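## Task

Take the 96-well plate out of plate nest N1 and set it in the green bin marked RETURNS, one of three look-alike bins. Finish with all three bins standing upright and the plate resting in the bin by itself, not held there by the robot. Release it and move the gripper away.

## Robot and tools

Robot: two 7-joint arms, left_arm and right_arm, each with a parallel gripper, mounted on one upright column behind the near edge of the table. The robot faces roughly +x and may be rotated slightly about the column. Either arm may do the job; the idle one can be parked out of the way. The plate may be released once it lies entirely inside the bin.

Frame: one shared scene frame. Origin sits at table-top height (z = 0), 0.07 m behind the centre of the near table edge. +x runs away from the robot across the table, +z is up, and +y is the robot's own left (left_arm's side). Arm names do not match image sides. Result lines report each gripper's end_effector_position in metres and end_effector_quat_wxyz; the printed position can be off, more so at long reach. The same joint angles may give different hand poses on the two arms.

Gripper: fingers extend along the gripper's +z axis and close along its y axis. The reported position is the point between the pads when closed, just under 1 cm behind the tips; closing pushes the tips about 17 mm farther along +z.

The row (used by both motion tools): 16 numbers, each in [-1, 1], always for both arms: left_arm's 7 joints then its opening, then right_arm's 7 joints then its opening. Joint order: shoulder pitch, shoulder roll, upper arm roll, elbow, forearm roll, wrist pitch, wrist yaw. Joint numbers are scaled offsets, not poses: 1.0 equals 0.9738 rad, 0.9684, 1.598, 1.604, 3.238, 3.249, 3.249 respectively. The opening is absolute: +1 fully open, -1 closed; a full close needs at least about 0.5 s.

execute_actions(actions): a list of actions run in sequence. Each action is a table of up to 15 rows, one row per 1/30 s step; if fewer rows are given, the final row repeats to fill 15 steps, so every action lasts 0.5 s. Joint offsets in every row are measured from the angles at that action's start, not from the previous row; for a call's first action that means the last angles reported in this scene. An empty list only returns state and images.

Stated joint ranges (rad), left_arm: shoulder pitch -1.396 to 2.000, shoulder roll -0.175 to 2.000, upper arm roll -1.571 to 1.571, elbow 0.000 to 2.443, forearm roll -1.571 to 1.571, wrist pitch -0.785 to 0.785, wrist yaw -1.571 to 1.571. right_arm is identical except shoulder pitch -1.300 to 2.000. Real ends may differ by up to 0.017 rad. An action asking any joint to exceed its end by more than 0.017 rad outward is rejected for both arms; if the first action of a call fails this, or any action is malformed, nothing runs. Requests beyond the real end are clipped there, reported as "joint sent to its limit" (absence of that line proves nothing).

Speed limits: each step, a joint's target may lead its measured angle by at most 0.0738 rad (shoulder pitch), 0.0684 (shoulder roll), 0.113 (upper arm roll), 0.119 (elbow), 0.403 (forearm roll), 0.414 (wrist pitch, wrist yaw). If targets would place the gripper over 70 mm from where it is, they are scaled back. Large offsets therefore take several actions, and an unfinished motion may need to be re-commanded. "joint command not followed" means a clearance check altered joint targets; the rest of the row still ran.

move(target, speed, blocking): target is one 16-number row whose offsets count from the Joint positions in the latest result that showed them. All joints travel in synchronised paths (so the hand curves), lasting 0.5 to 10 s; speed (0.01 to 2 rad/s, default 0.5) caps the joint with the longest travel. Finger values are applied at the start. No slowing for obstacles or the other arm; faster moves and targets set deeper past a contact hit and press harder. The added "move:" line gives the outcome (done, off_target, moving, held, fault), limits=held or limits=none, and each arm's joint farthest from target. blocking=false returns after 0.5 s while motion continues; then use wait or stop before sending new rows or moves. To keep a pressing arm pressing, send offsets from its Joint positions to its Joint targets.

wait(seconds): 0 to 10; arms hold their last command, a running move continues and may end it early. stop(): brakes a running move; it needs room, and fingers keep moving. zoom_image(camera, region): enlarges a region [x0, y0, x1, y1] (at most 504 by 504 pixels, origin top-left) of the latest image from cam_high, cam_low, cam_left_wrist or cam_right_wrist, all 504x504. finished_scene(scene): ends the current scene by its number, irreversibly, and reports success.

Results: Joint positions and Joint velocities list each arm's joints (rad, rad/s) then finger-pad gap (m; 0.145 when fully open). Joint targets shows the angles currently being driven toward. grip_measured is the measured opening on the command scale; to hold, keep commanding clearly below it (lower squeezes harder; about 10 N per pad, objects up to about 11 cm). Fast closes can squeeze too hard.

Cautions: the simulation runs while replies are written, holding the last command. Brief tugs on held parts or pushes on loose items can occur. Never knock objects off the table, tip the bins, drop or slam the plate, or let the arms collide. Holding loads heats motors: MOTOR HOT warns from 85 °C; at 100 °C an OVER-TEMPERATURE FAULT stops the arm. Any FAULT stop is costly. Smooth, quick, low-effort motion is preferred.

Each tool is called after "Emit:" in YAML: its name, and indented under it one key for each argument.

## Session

Emit:
execute_actions:
  actions: []

Scene clock: 0.00 s.
left_arm: end_effector_position=(+0.2187, +0.4049, +0.1450) grip_measured=+1.00 end_effector_quat_wxyz=(+0.176, -0.407, +0.892, +0.089) | right_arm: end_effector_position=(+0.1227, -0.5385, +0.2224) grip_measured=+1.00 end_effector_quat_wxyz=(+0.484, +0.589, -0.289, +0.579)
Joint positions: left_arm=[ 0.602  1.492 -1.386  1.503 -0.734 -0.102  0.638  0.145] | right_arm=[-0.143  0.336  0.752  1.168  0.074 -0.332 -0.317  0.145]
Joint velocities: left_arm=[-0.077 -0.011  0.007  0.012  0.081  0.066 -0.037  0.   ] | right_arm=[ 0.011 -0.077 -0.002 -0.007 -0.066  0.022  0.007  0.   ]
Joint targets: left_arm=[0.602 1.492 -1.386 1.503 -0.734 -0.102 0.638] | right_arm=[-0.143 0.336 0.752 1.168 0.074 -0.332 -0.317]

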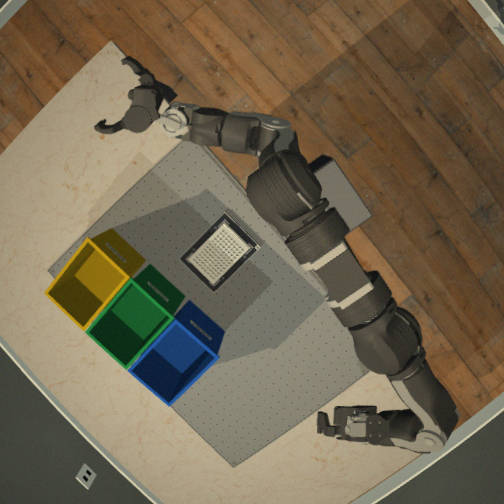

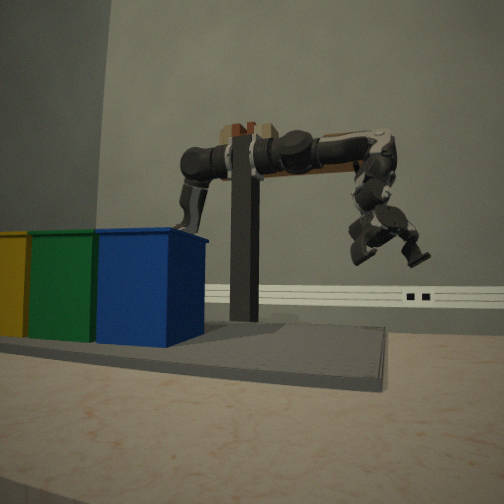

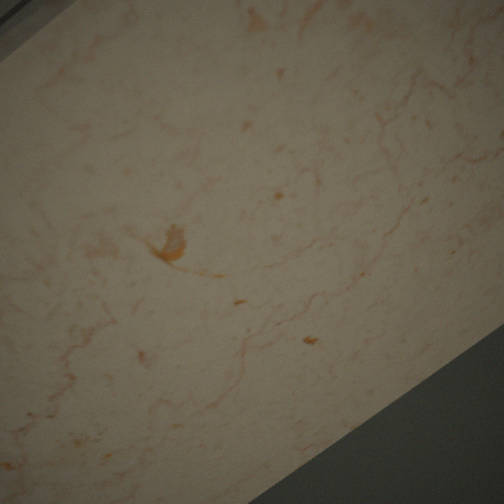

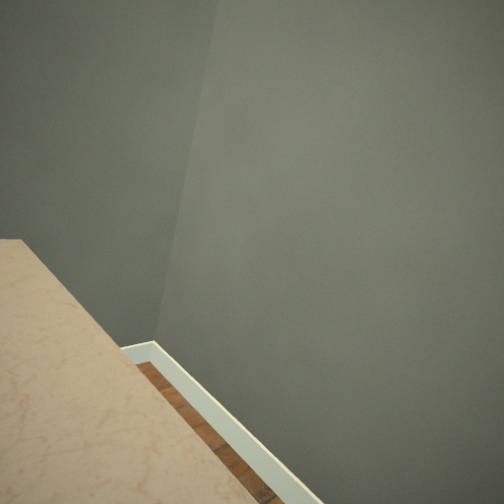

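Emit:
zoom_image:
  camera: "cam_high"
  region: [30,200,270,420]

Emit:
zoom_image:
  camera: "cam_high"
  region: [170,205,270,300]

Emit:
zoom_image:
  camera: "cam_high"
  region: [75,255,195,375]

Region (30, 200, 270, 420) of cam_high's 504x504 image, scaled by 2.100, with more detail than that image has; it fills the top 462 rows of this view, and the rest is white.

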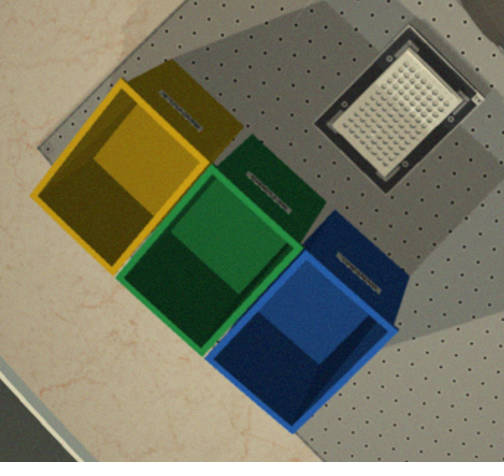

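Region (170, 205, 270, 300) of cam_high's 504x504 image, scaled by 5.040, with more detail than that image has; it fills the top 479 rows of this view, and the rest is white.

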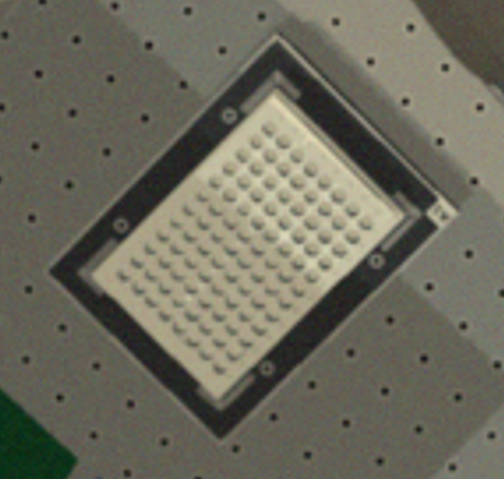

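Region (75, 255, 195, 375) of cam_high's 504x504 image, scaled by 4.200, with more detail than that image has.

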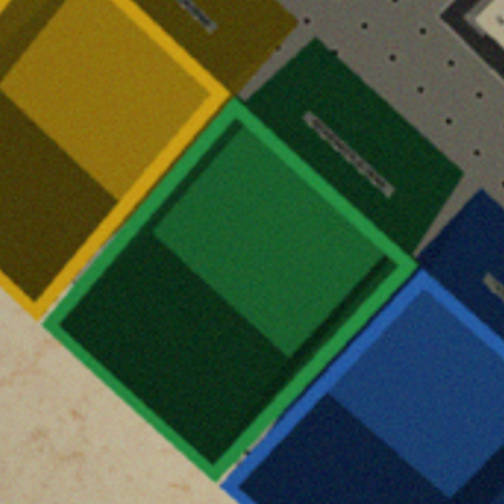

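Emit:
zoom_image:
  camera: "cam_high"
  region: [80,40,320,240]

Emit:
zoom_image:
  camera: "cam_high"
  region: [290,270,480,470]

Region (80, 40, 320, 240) of cam_high's 504x504 image, scaled by 2.100, with more detail than that image has.

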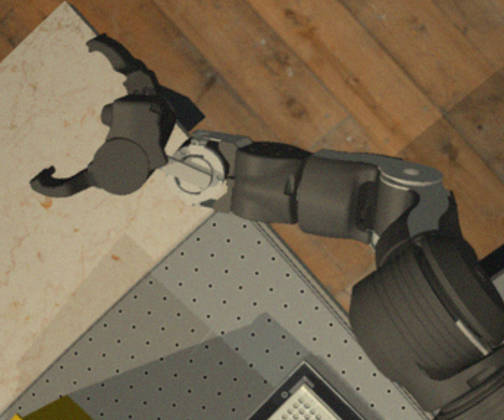

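Region (290, 270, 480, 470) of cam_high's 504x504 image, scaled by 2.520, with more detail than that image has; it fills the left 479 columns of this view, and the rest is white.

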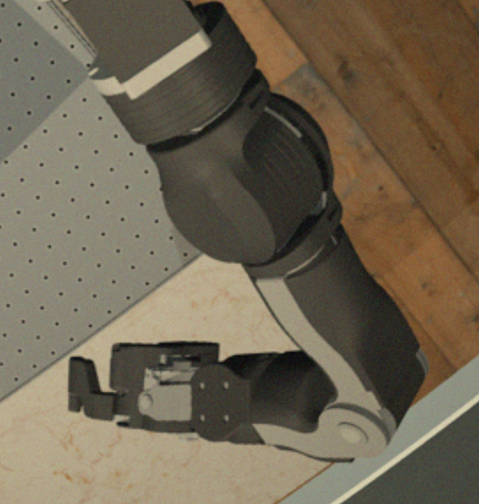

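Emit:
zoom_image:
  camera: "cam_low"
  region: [330,180,450,280]

Emit:
zoom_image:
  camera: "cam_high"
  region: [85,45,195,145]

Region (330, 180, 450, 280) of cam_low's 504x504 image, scaled by 4.200, with more detail than that image has.

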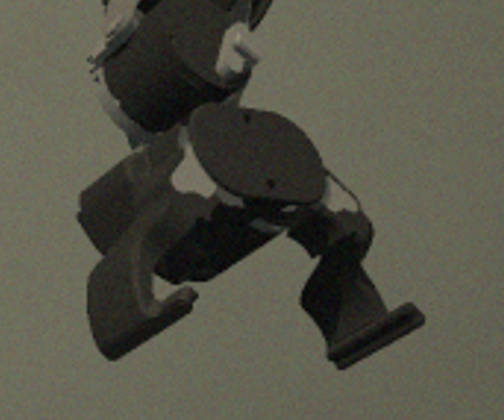

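Region (85, 45, 195, 145) of cam_high's 504x504 image, scaled by 4.582, with more detail than that image has; it fills the top 458 rows of this view, and the rest is white.

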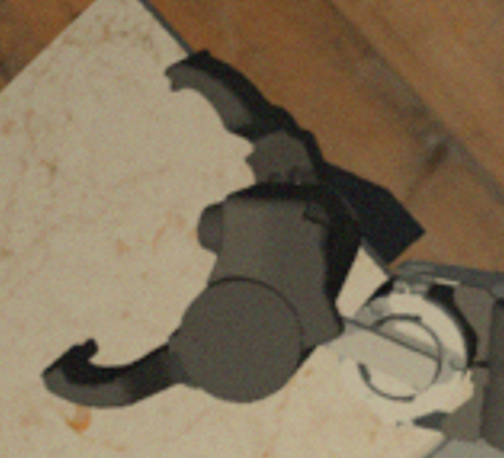

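Emit:
zoom_image:
  camera: "cam_low"
  region: [395,230,437,272]

Emit:
zoom_image:
  camera: "cam_high"
  region: [88,105,138,145]

Emit:
zoom_image:
  camera: "cam_high"
  region: [310,395,380,450]

Region (395, 230, 437, 272) of cam_low's 504x504 image, scaled by 12.000, with more detail than that image has.

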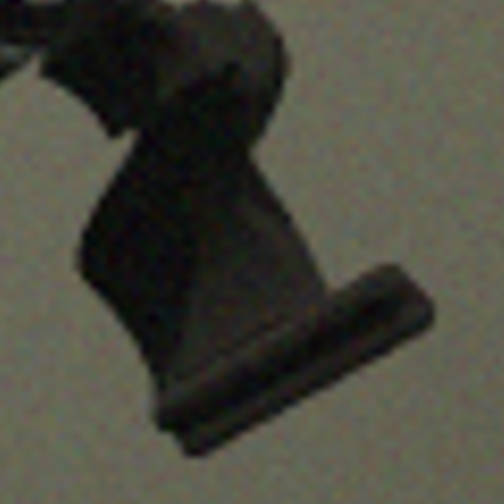

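Region (88, 105, 138, 145) of cam_high's 504x504 image, scaled by 10.080, with more detail than that image has; it fills the top 403 rows of this view, and the rest is white.

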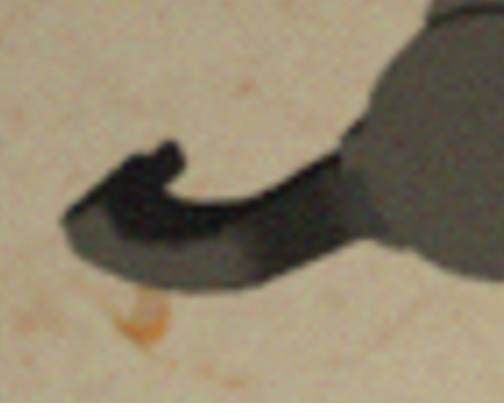

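Region (310, 395, 380, 450) of cam_high's 504x504 image, scaled by 7.200, with more detail than that image has; it fills the top 396 rows of this view, and the rest is white.

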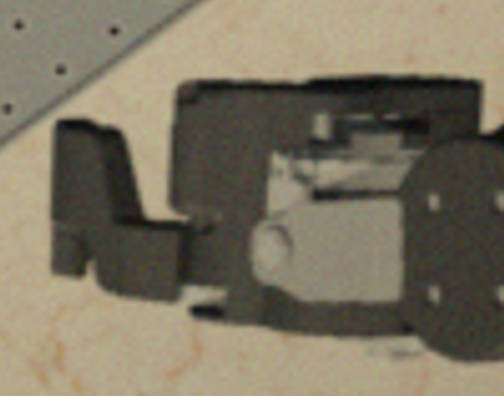

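Emit:
zoom_image:
  camera: "cam_high"
  region: [80,270,180,375]

Emit:
zoom_image:
  camera: "cam_high"
  region: [120,270,180,330]

Emit:
zoom_image:
  camera: "cam_high"
  region: [80,320,140,380]

Region (80, 270, 180, 375) of cam_high's 504x504 image, scaled by 4.800, with more detail than that image has; it fills the left 480 columns of this view, and the rest is white.

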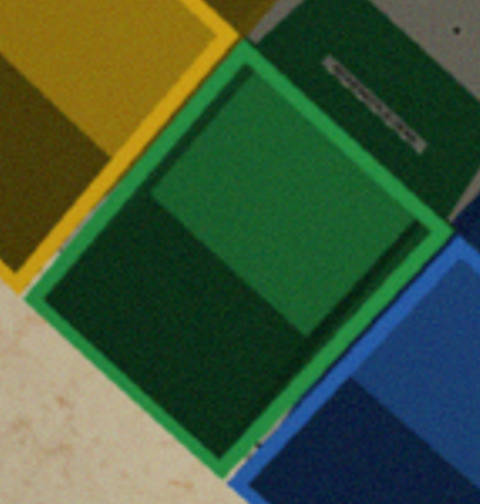

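Region (120, 270, 180, 330) of cam_high's 504x504 image, scaled by 8.400, with more detail than that image has.

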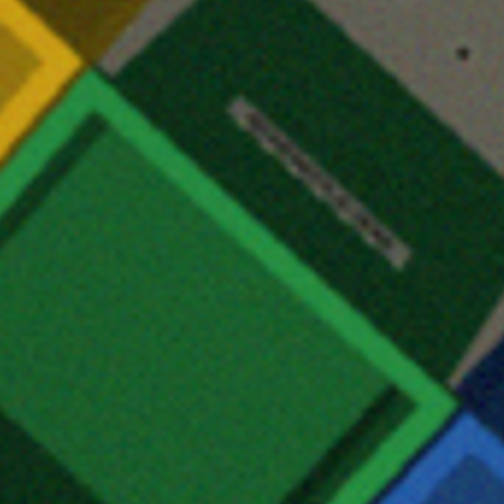

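Region (80, 320, 140, 380) of cam_high's 504x504 image, scaled by 8.400, with more detail than that image has.

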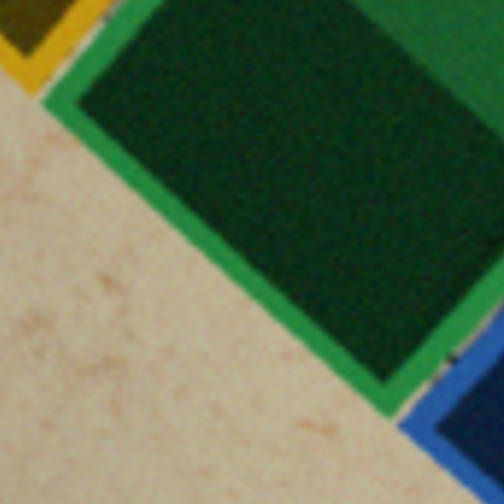

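Emit:
zoom_image:
  camera: "cam_high"
  region: [180,215,260,295]

Region (180, 215, 260, 295) of cam_high's 504x504 image, scaled by 6.300, with more detail than that image has.

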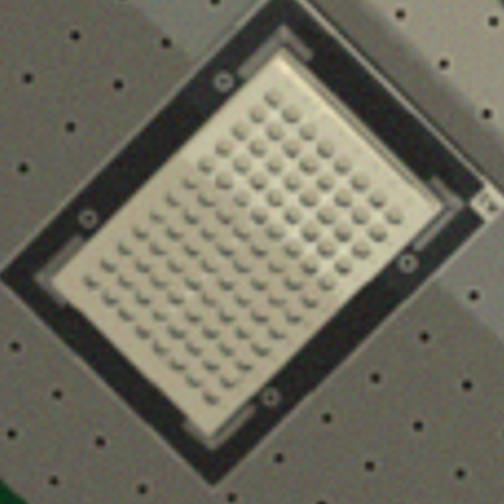

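Emit:
move:
  target: [0,0,0,0,0,0,0,1, 0.1801,0.3978,-1.0,0.6315,0.2845,0.2366,-0.2068,0.6]
  speed: 1.1

Scene clock: 29.10 s.
left_arm: end_effector_position=(+0.2187, +0.4049, +0.1450) grip_measured=+1.00 end_effector_quat_wxyz=(+0.176, -0.407, +0.892, +0.089) | right_arm: end_effector_position=(+0.2259, -0.1222, +0.2083) grip_measured=+0.60 end_effector_quat_wxyz=(-0.010, +0.891, +0.021, +0.453)
Joint positions: left_arm=[ 0.602  1.492 -1.386  1.503 -0.734 -0.102  0.638  0.145] | right_arm=[ 0.031  0.72  -0.843  2.178  0.993  0.434 -0.983  0.119]
Joint velocities: left_arm=[ 0.011 -0.033  0.002 -0.012 -0.022  0.022  0.037  0.   ] | right_arm=[ 0.011 -0.011 -0.002  0.007 -0.022 -0.022 -0.095  0.   ]
Joint targets: left_arm=[0.602 1.492 -1.386 1.503 -0.734 -0.102 0.638] | right_arm=[0.032 0.721 -0.846 2.180 0.995 0.437 -0.988]
move: done; limits=none; left_arm: farthest joint: the shoulder pitch, 0.000 radians from its target (0.000 radians at the start); right_arm: farthest joint: the wrist yaw, 0.006 radians from its target (0.672 radians at the start)

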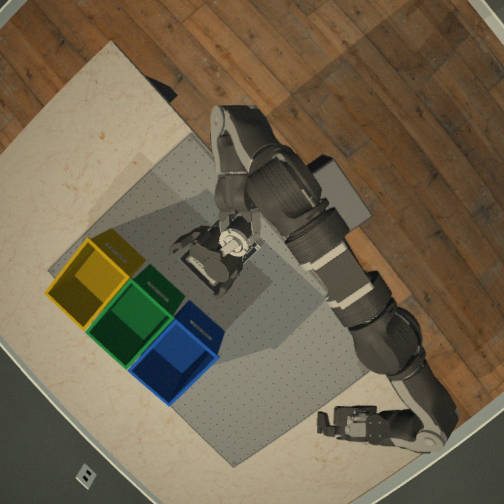

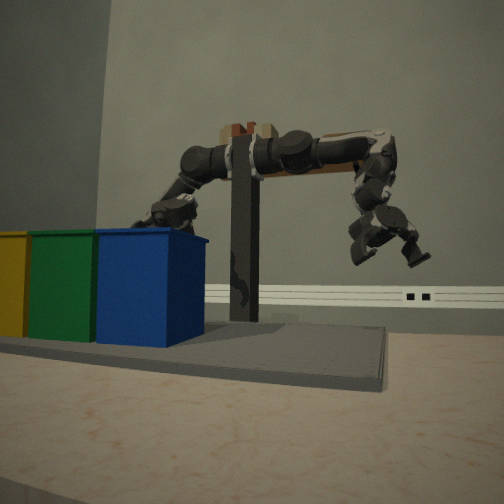

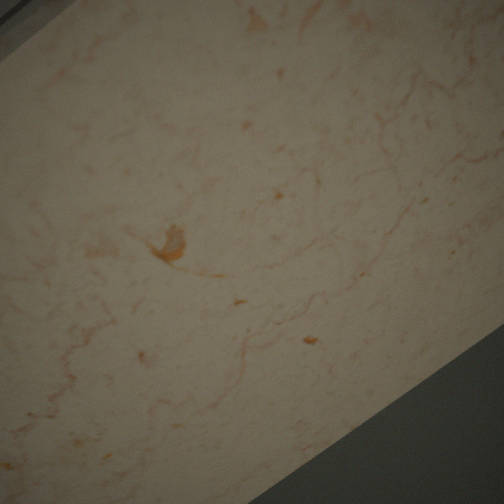

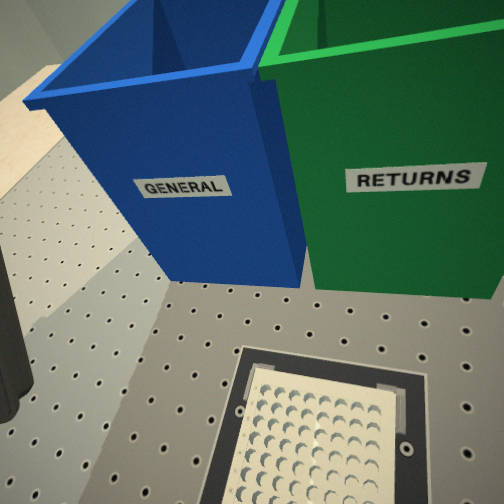

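Emit:
execute_actions:
  actions: []

Scene clock: 30.00 s.
left_arm: end_effector_position=(+0.2187, +0.4049, +0.1450) grip_measured=+1.00 end_effector_quat_wxyz=(+0.176, -0.407, +0.892, +0.089) | right_arm: end_effector_position=(+0.2259, -0.1222, +0.2083) grip_measured=+0.60 end_effector_quat_wxyz=(-0.010, +0.891, +0.021, +0.453)
Joint positions: left_arm=[ 0.602  1.492 -1.386  1.503 -0.734 -0.102  0.638  0.145] | right_arm=[ 0.031  0.72  -0.843  2.178  0.993  0.434 -0.983  0.119]
Joint velocities: left_arm=[ 0.033 -0.055 -0.007 -0.017  0.051 -0.051 -0.051  0.   ] | right_arm=[ 0.055  0.011  0.002  0.002  0.081 -0.022 -0.022 -0.   ]
Joint targets: left_arm=[0.602 1.492 -1.386 1.503 -0.734 -0.102 0.638] | right_arm=[0.032 0.721 -0.846 2.180 0.995 0.437 -0.988]

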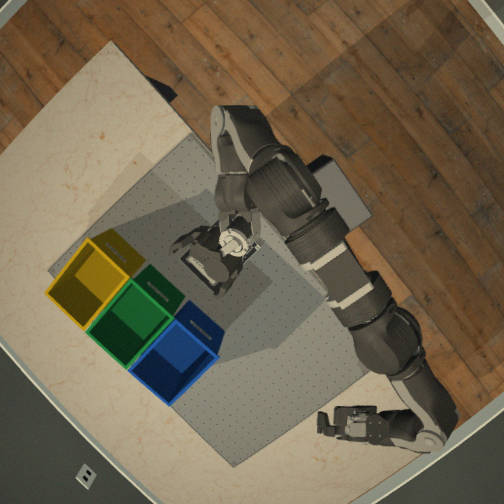

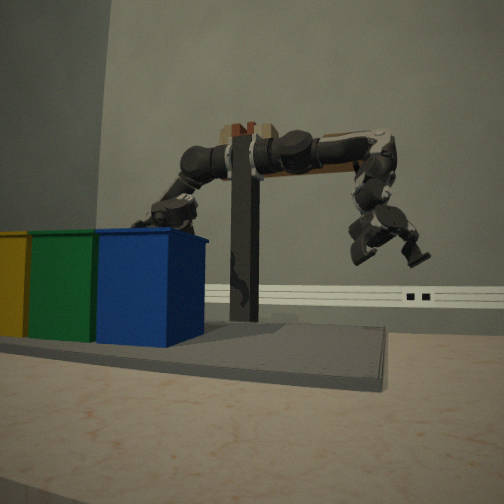

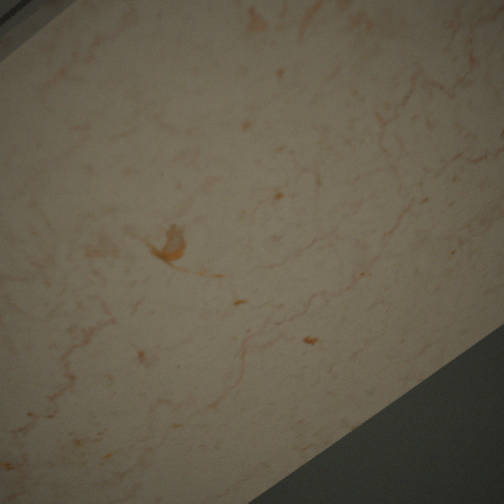

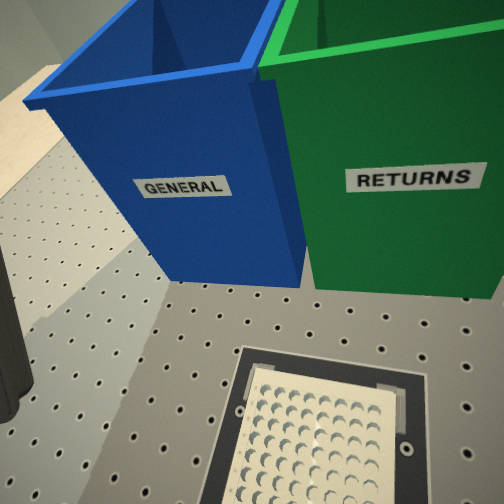

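Emit:
move:
  target: [0,0,0,0,0,0,0,1, 0.0059,-0.1349,-0.0820,-0.2875,-0.0550,-0.0758,0.0811,0.6]
  speed: 0.6

Scene clock: 31.43 s.
left_arm: end_effector_position=(+0.2187, +0.4049, +0.1450) grip_measured=+1.00 end_effector_quat_wxyz=(+0.176, -0.407, +0.892, +0.089) | right_arm: end_effector_position=(+0.2287, -0.1124, +0.1095) grip_measured=+0.60 end_effector_quat_wxyz=(-0.017, +0.900, +0.039, +0.434)
Joint positions: left_arm=[ 0.602  1.492 -1.386  1.503 -0.734 -0.102  0.638  0.145] | right_arm=[ 0.036  0.591 -0.972  1.72   0.817  0.19  -0.725  0.119]
Joint velocities: left_arm=[-0.077  0.033 -0.012  0.002 -0.007 -0.022 -0.007  0.   ] | right_arm=[-0.055  0.011 -0.002 -0.002  0.051 -0.022 -0.022  0.   ]
Joint targets: left_arm=[0.602 1.492 -1.386 1.503 -0.734 -0.102 0.638] | right_arm=[0.037 0.589 -0.974 1.717 0.815 0.187 -0.720]
move: done; limits=none; left_arm: farthest joint: the shoulder pitch, 0.000 radians from its target (0.000 radians at the start); right_arm: farthest joint: the wrist yaw, 0.005 radians from its target (0.264 radians at the start)

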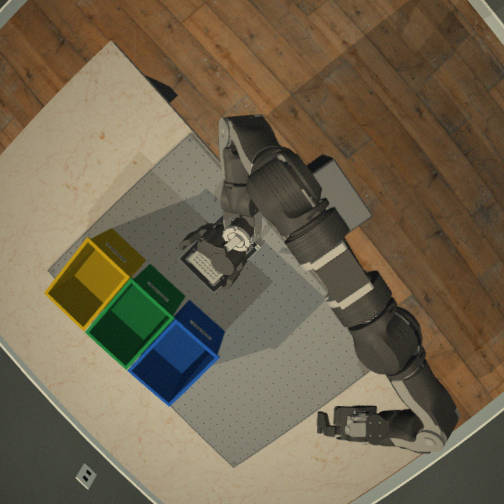

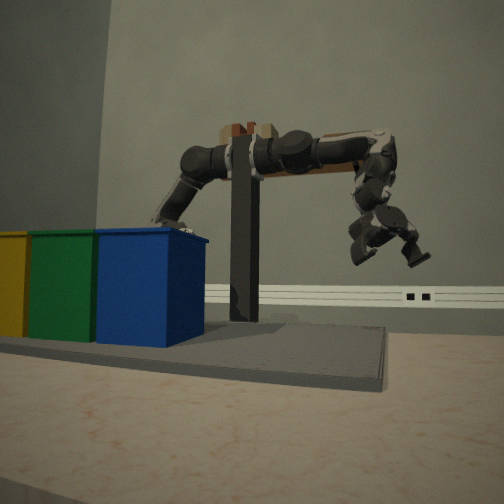

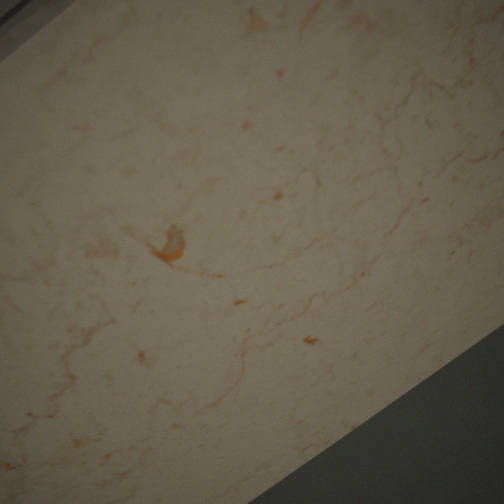

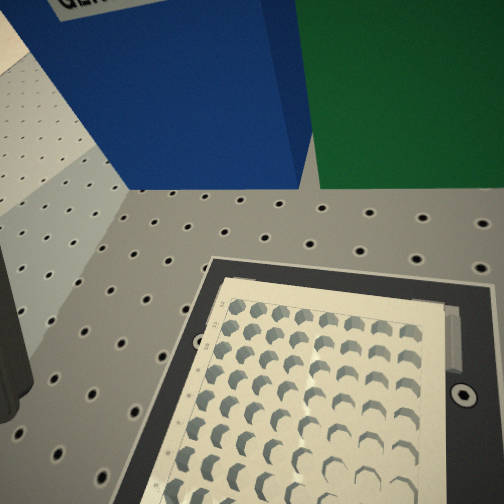

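Emit:
zoom_image:
  camera: "cam_high"
  region: [160, 210, 270, 320]

Emit:
zoom_image:
  camera: "cam_right_wrist"
  region: [0, 200, 504, 504]

Region (160, 210, 270, 320) of cam_high's 504x504 image, scaled by 4.582, with more detail than that image has.

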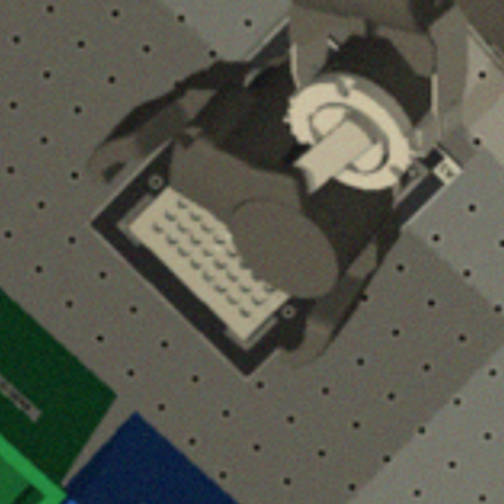

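Region (0, 200, 504, 504) of cam_right_wrist's 504x504 image, scaled by 1.000; it fills the top 304 rows of this view, and the rest is white.

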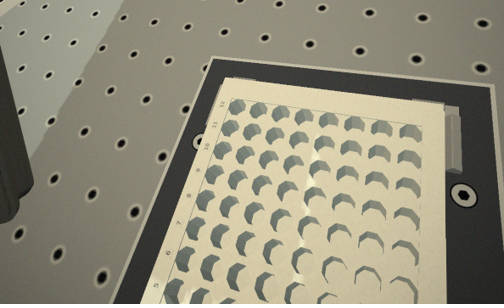

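Emit:
zoom_image:
  camera: "cam_right_wrist"
  region: [180, 250, 300, 370]

Emit:
zoom_image:
  camera: "cam_right_wrist"
  region: [384, 270, 504, 390]

Region (180, 250, 300, 370) of cam_right_wrist's 504x504 image, scaled by 4.200, with more detail than that image has.

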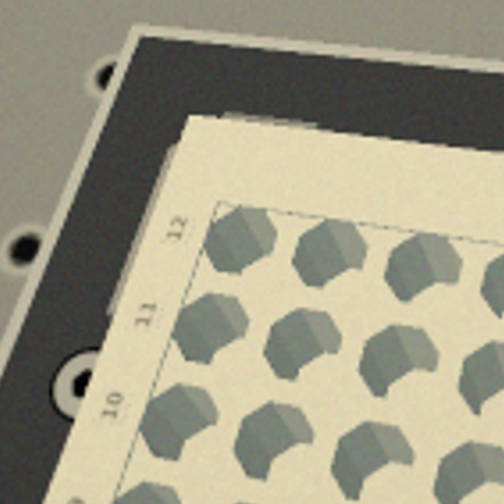

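Region (384, 270, 504, 390) of cam_right_wrist's 504x504 image, scaled by 4.200, with more detail than that image has.

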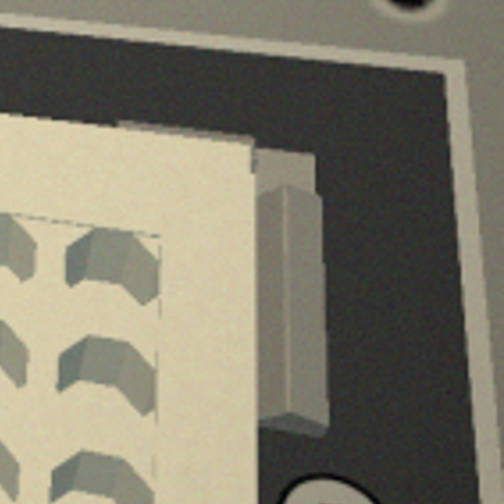

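Emit:
move:
  target: [0,0,0,0,0,0,0,1, 0.0358,-0.0778,-0.0434,-0.1314,-0.0056,-0.0395,0.0195,0.6]
  speed: 0.4

Emit:
zoom_image:
  camera: "cam_high"
  region: [160, 210, 270, 320]

Scene clock: 35.90 s.
left_arm: end_effector_position=(+0.2187, +0.4049, +0.1450) grip_measured=+1.00 end_effector_quat_wxyz=(+0.176, -0.407, +0.892, +0.089) | right_arm: end_effector_position=(+0.2285, -0.1081, +0.0727) grip_measured=+0.60 end_effector_quat_wxyz=(-0.018, +0.901, +0.035, +0.432)
Joint positions: left_arm=[ 0.602  1.492 -1.386  1.503 -0.734 -0.102  0.638  0.145] | right_arm=[ 0.069  0.517 -1.039  1.511  0.8    0.065 -0.667  0.119]
Joint velocities: left_arm=[ 0.033 -0.011 -0.027 -0.007  0.066  0.081  0.022  0.   ] | right_arm=[-0.011  0.011 -0.017  0.007 -0.022 -0.066 -0.007 -0.   ]
Joint targets: left_arm=[0.602 1.492 -1.386 1.503 -0.734 -0.102 0.638] | right_arm=[0.071 0.515 -1.041 1.509 0.798 0.062 -0.662]
move: done; limits=none; left_arm: farthest joint: the shoulder pitch, 0.000 radians from its target (0.000 radians at the start); right_arm: farthest joint: the wrist yaw, 0.005 radians from its target (0.063 radians at the start)

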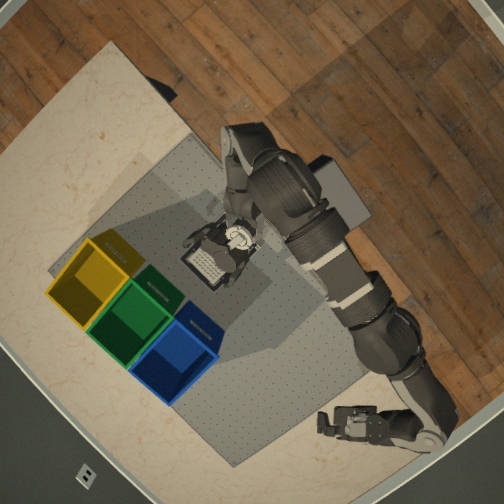

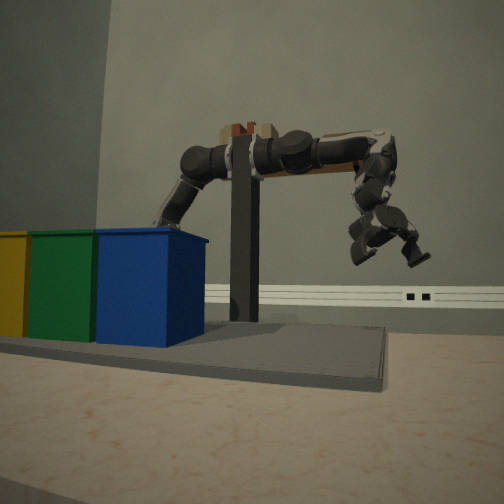

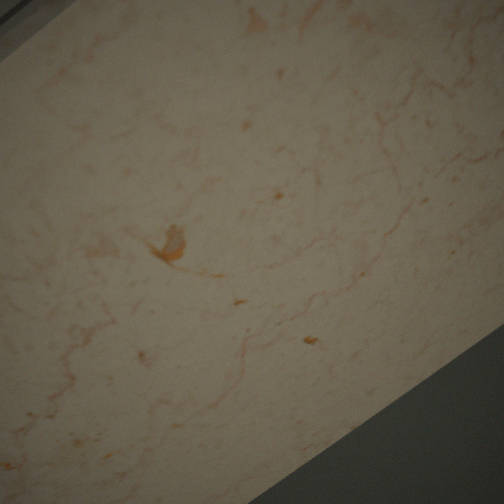

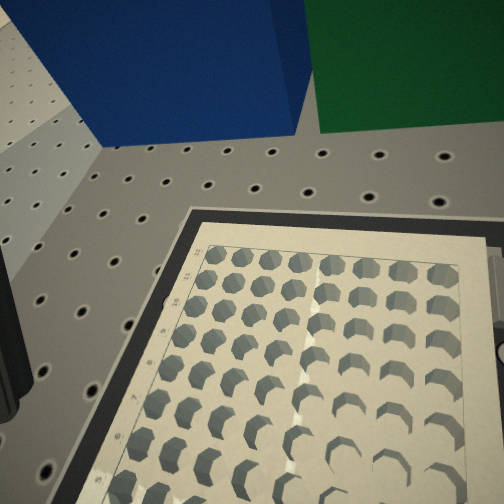

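Region (160, 210, 270, 320) of cam_high's 504x504 image, scaled by 4.582, with more detail than that image has.

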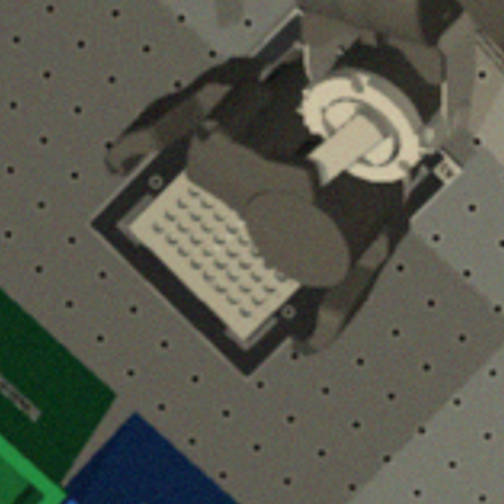

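Emit:
zoom_image:
  camera: "cam_high"
  region: [172, 222, 222, 272]

Emit:
zoom_image:
  camera: "cam_high"
  region: [200, 250, 250, 300]

Region (172, 222, 222, 272) of cam_high's 504x504 image, scaled by 10.080, with more detail than that image has.

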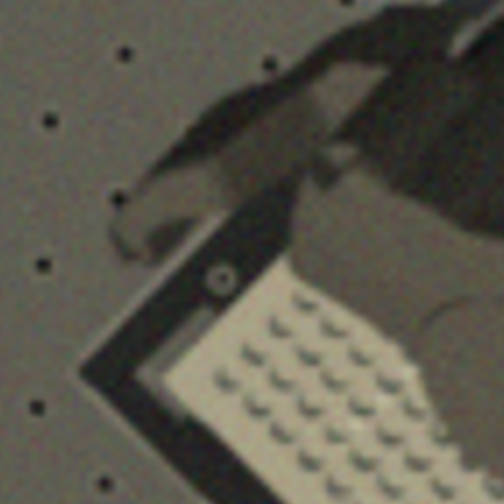

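Region (200, 250, 250, 300) of cam_high's 504x504 image, scaled by 10.080, with more detail than that image has.

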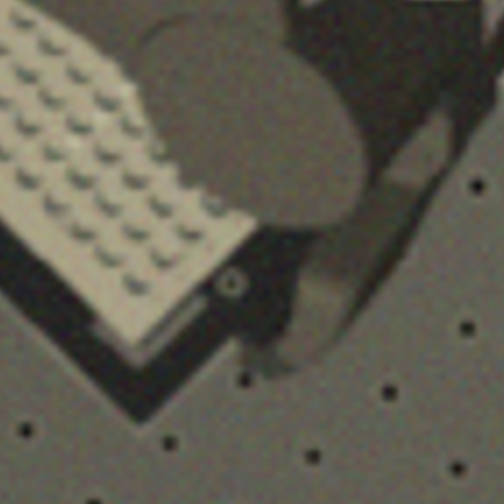

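Emit:
zoom_image:
  camera: "cam_right_wrist"
  region: [0, 190, 252, 442]

Emit:
zoom_image:
  camera: "cam_right_wrist"
  region: [378, 200, 504, 326]

Region (0, 190, 252, 442) of cam_right_wrist's 504x504 image, scaled by 2.000, with more detail than that image has.

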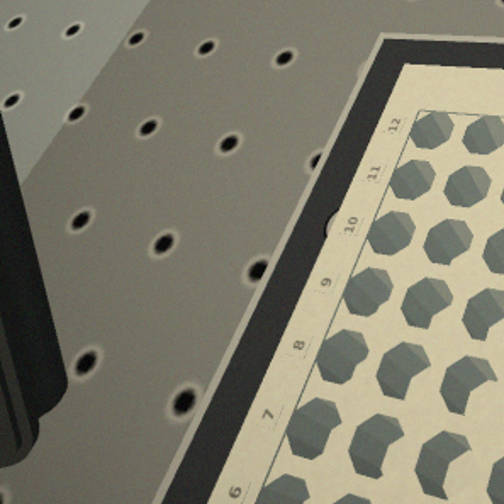

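Region (378, 200, 504, 326) of cam_right_wrist's 504x504 image, scaled by 4.000, with more detail than that image has.

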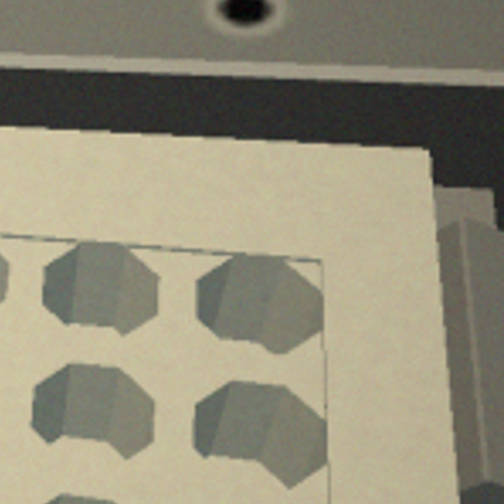

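Emit:
move:
  target: [0,0,0,0,0,0,0,1, 0.0219,-0.0445,-0.0254,-0.0744,-0.0032,-0.0235,0.0128,0.4]
  speed: 0.2

Emit:
zoom_image:
  camera: "cam_high"
  region: [170, 220, 250, 300]

Scene clock: 38.60 s.
left_arm: end_effector_position=(+0.2187, +0.4049, +0.1450) grip_measured=+1.00 end_effector_quat_wxyz=(+0.176, -0.407, +0.892, +0.089) | right_arm: end_effector_position=(+0.2281, -0.1049, +0.0547) grip_measured=+0.40 end_effector_quat_wxyz=(-0.019, +0.900, +0.038, +0.434)
Joint positions: left_arm=[ 0.602  1.492 -1.386  1.503 -0.734 -0.102  0.638  0.145] | right_arm=[ 0.089  0.475 -1.077  1.395  0.791 -0.009 -0.631  0.105]
Joint velocities: left_arm=[-0.011 -0.055 -0.002 -0.012  0.007  0.007 -0.022  0.   ] | right_arm=[ 0.077 -0.011 -0.012 -0.007 -0.066 -0.007  0.051  0.   ]
Joint targets: left_arm=[0.602 1.492 -1.386 1.503 -0.734 -0.102 0.638] | right_arm=[0.091 0.473 -1.079 1.392 0.790 -0.012 -0.625]
move: done; limits=none; left_arm: farthest joint: the shoulder pitch, 0.000 radians from its target (0.000 radians at the start); right_arm: farthest joint: the wrist yaw, 0.005 radians from its target (0.041 radians at the start)

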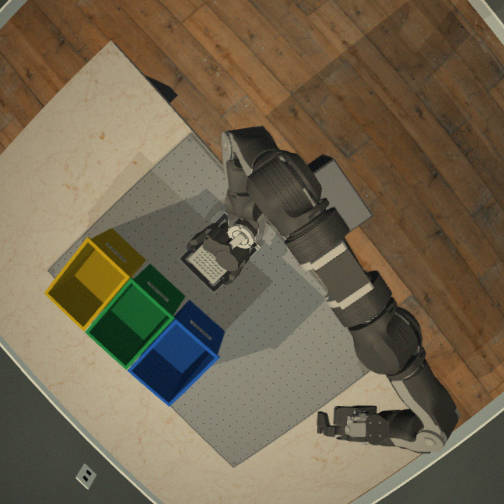

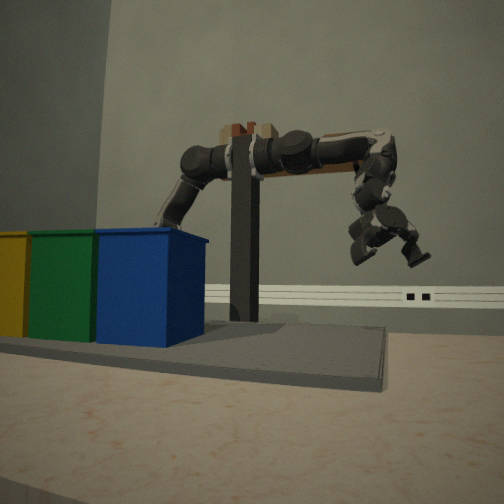

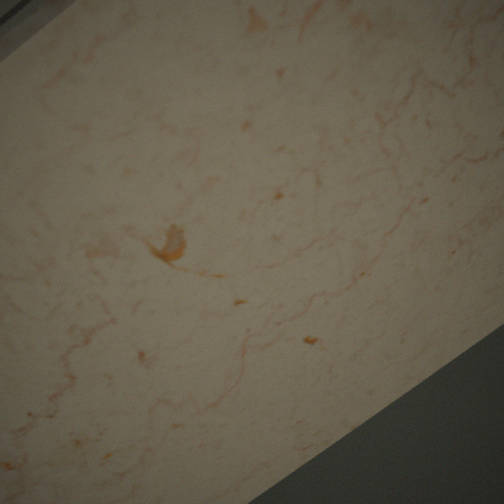

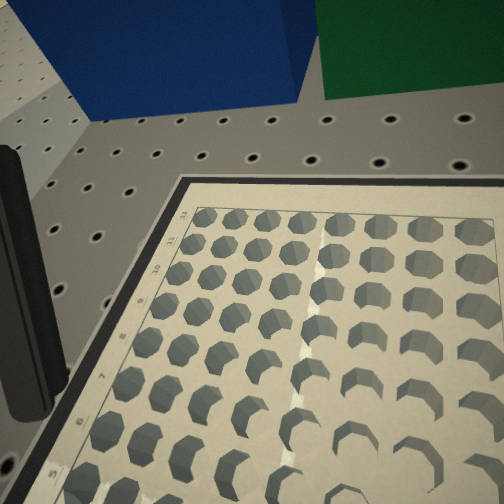

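Region (170, 220, 250, 300) of cam_high's 504x504 image, scaled by 6.300, with more detail than that image has.

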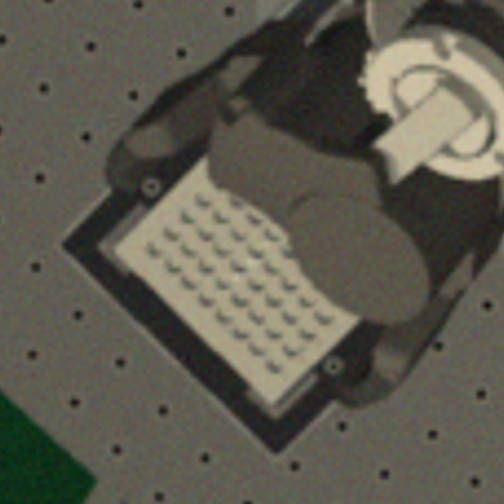

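Emit:
zoom_image:
  camera: "cam_right_wrist"
  region: [0, 300, 170, 470]

Region (0, 300, 170, 470) of cam_right_wrist's 504x504 image, scaled by 2.965, with more detail than that image has.

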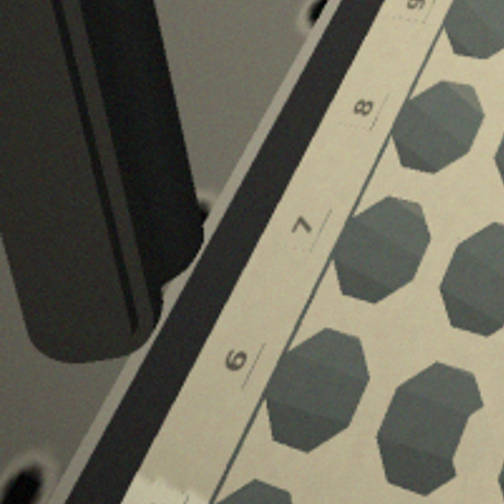

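Emit:
execute_actions:
  actions:
    - [[0,0,0,0,0,0,0,1,0.002,-0.002,-0.001,-0.002,0,-0.001,0.002,0.38],[0,0,0,0,0,0,0,1,0.002,-0.002,-0.001,-0.002,0,-0.001,0.002,0.36],[0,0,0,0,0,0,0,1,0.002,-0.002,-0.001,-0.002,0,-0.001,0.002,0.34],[0,0,0,0,0,0,0,1,0.002,-0.002,-0.001,-0.002,0,-0.001,0.002,0.32],[0,0,0,0,0,0,0,1,0.002,-0.002,-0.001,-0.002,0,-0.001,0.002,0.30],[0,0,0,0,0,0,0,1,0.002,-0.002,-0.001,-0.002,0,-0.001,0.002,0.28],[0,0,0,0,0,0,0,1,0.002,-0.002,-0.001,-0.002,0,-0.001,0.002,0.26],[0,0,0,0,0,0,0,1,0.002,-0.002,-0.001,-0.002,0,-0.001,0.002,0.24],[0,0,0,0,0,0,0,1,0.002,-0.002,-0.001,-0.002,0,-0.001,0.002,0.22],[0,0,0,0,0,0,0,1,0.002,-0.002,-0.001,-0.002,0,-0.001,0.002,0.20],[0,0,0,0,0,0,0,1,0.002,-0.002,-0.001,-0.002,0,-0.001,0.002,0.19],[0,0,0,0,0,0,0,1,0.002,-0.002,-0.001,-0.002,0,-0.001,0.002,0.18],[0,0,0,0,0,0,0,1,0.002,-0.002,-0.001,-0.002,0,-0.001,0.002,0.17]]

Emit:
zoom_image:
  camera: "cam_right_wrist"
  region: [0, 280, 200, 480]

Emit:
zoom_image:
  camera: "cam_high"
  region: [175, 225, 245, 295]

Scene clock: 39.87 s.
left_arm: end_effector_position=(+0.2187, +0.4049, +0.1450) grip_measured=+1.00 end_effector_quat_wxyz=(+0.176, -0.407, +0.892, +0.089) | right_arm: end_effector_position=(+0.2282, -0.1030, +0.0549) grip_measured=+0.17 end_effector_quat_wxyz=(-0.023, +0.900, +0.038, +0.434)
Joint positions: left_arm=[ 0.602  1.492 -1.386  1.503 -0.734 -0.102  0.638  0.145] | right_arm=[ 0.089  0.472 -1.077  1.395  0.791 -0.009 -0.625  0.088]
Joint velocities: left_arm=[ 0.033  0.055  0.022 -0.007 -0.066  0.081 -0.007  0.   ] | right_arm=[ 0.055 -0.033 -0.012 -0.012  0.022  0.051  0.022 -0.   ]
Joint targets: left_arm=[0.602 1.492 -1.386 1.503 -0.734 -0.102 0.638] | right_arm=[0.091 0.473 -1.078 1.392 0.791 -0.012 -0.624]

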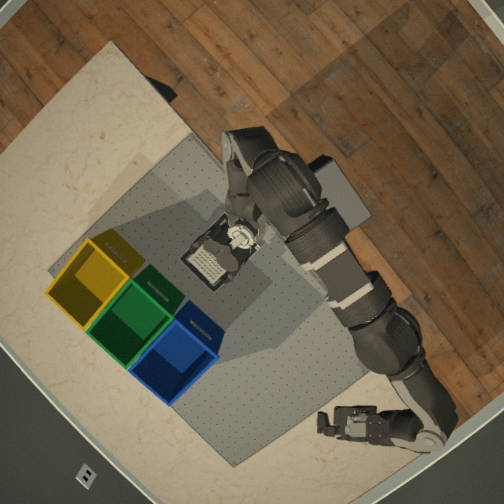

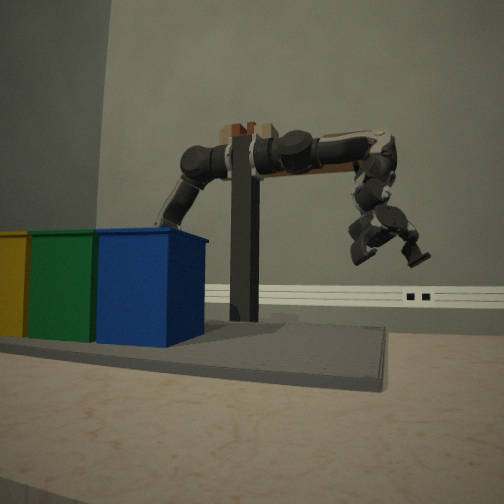

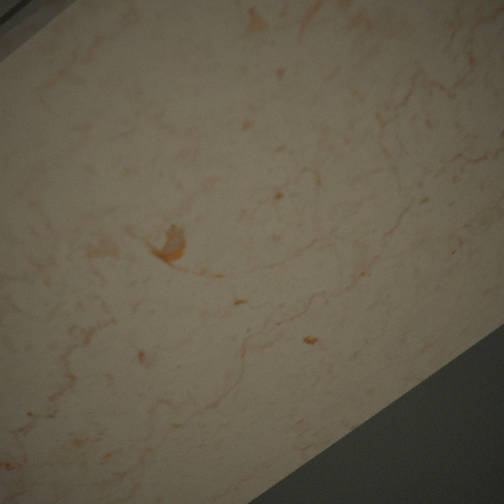

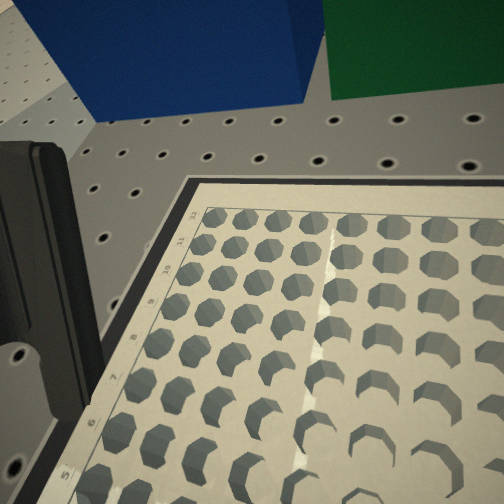

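Region (0, 280, 200, 480) of cam_right_wrist's 504x504 image, scaled by 2.520, with more detail than that image has.

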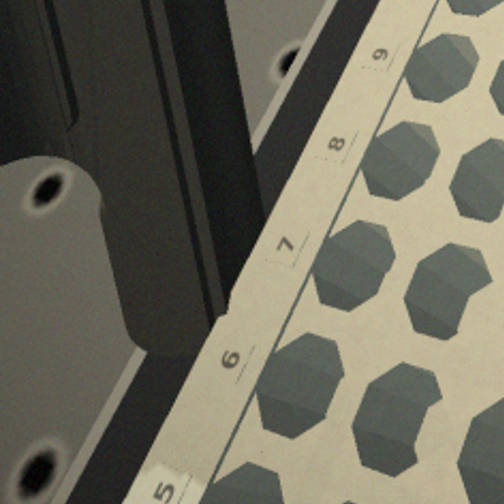

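Region (175, 225, 245, 295) of cam_high's 504x504 image, scaled by 7.200, with more detail than that image has.

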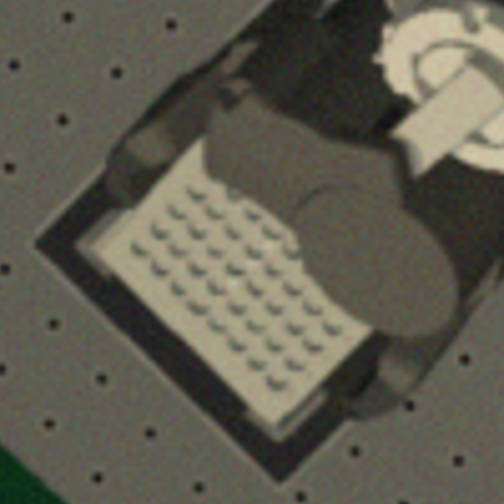

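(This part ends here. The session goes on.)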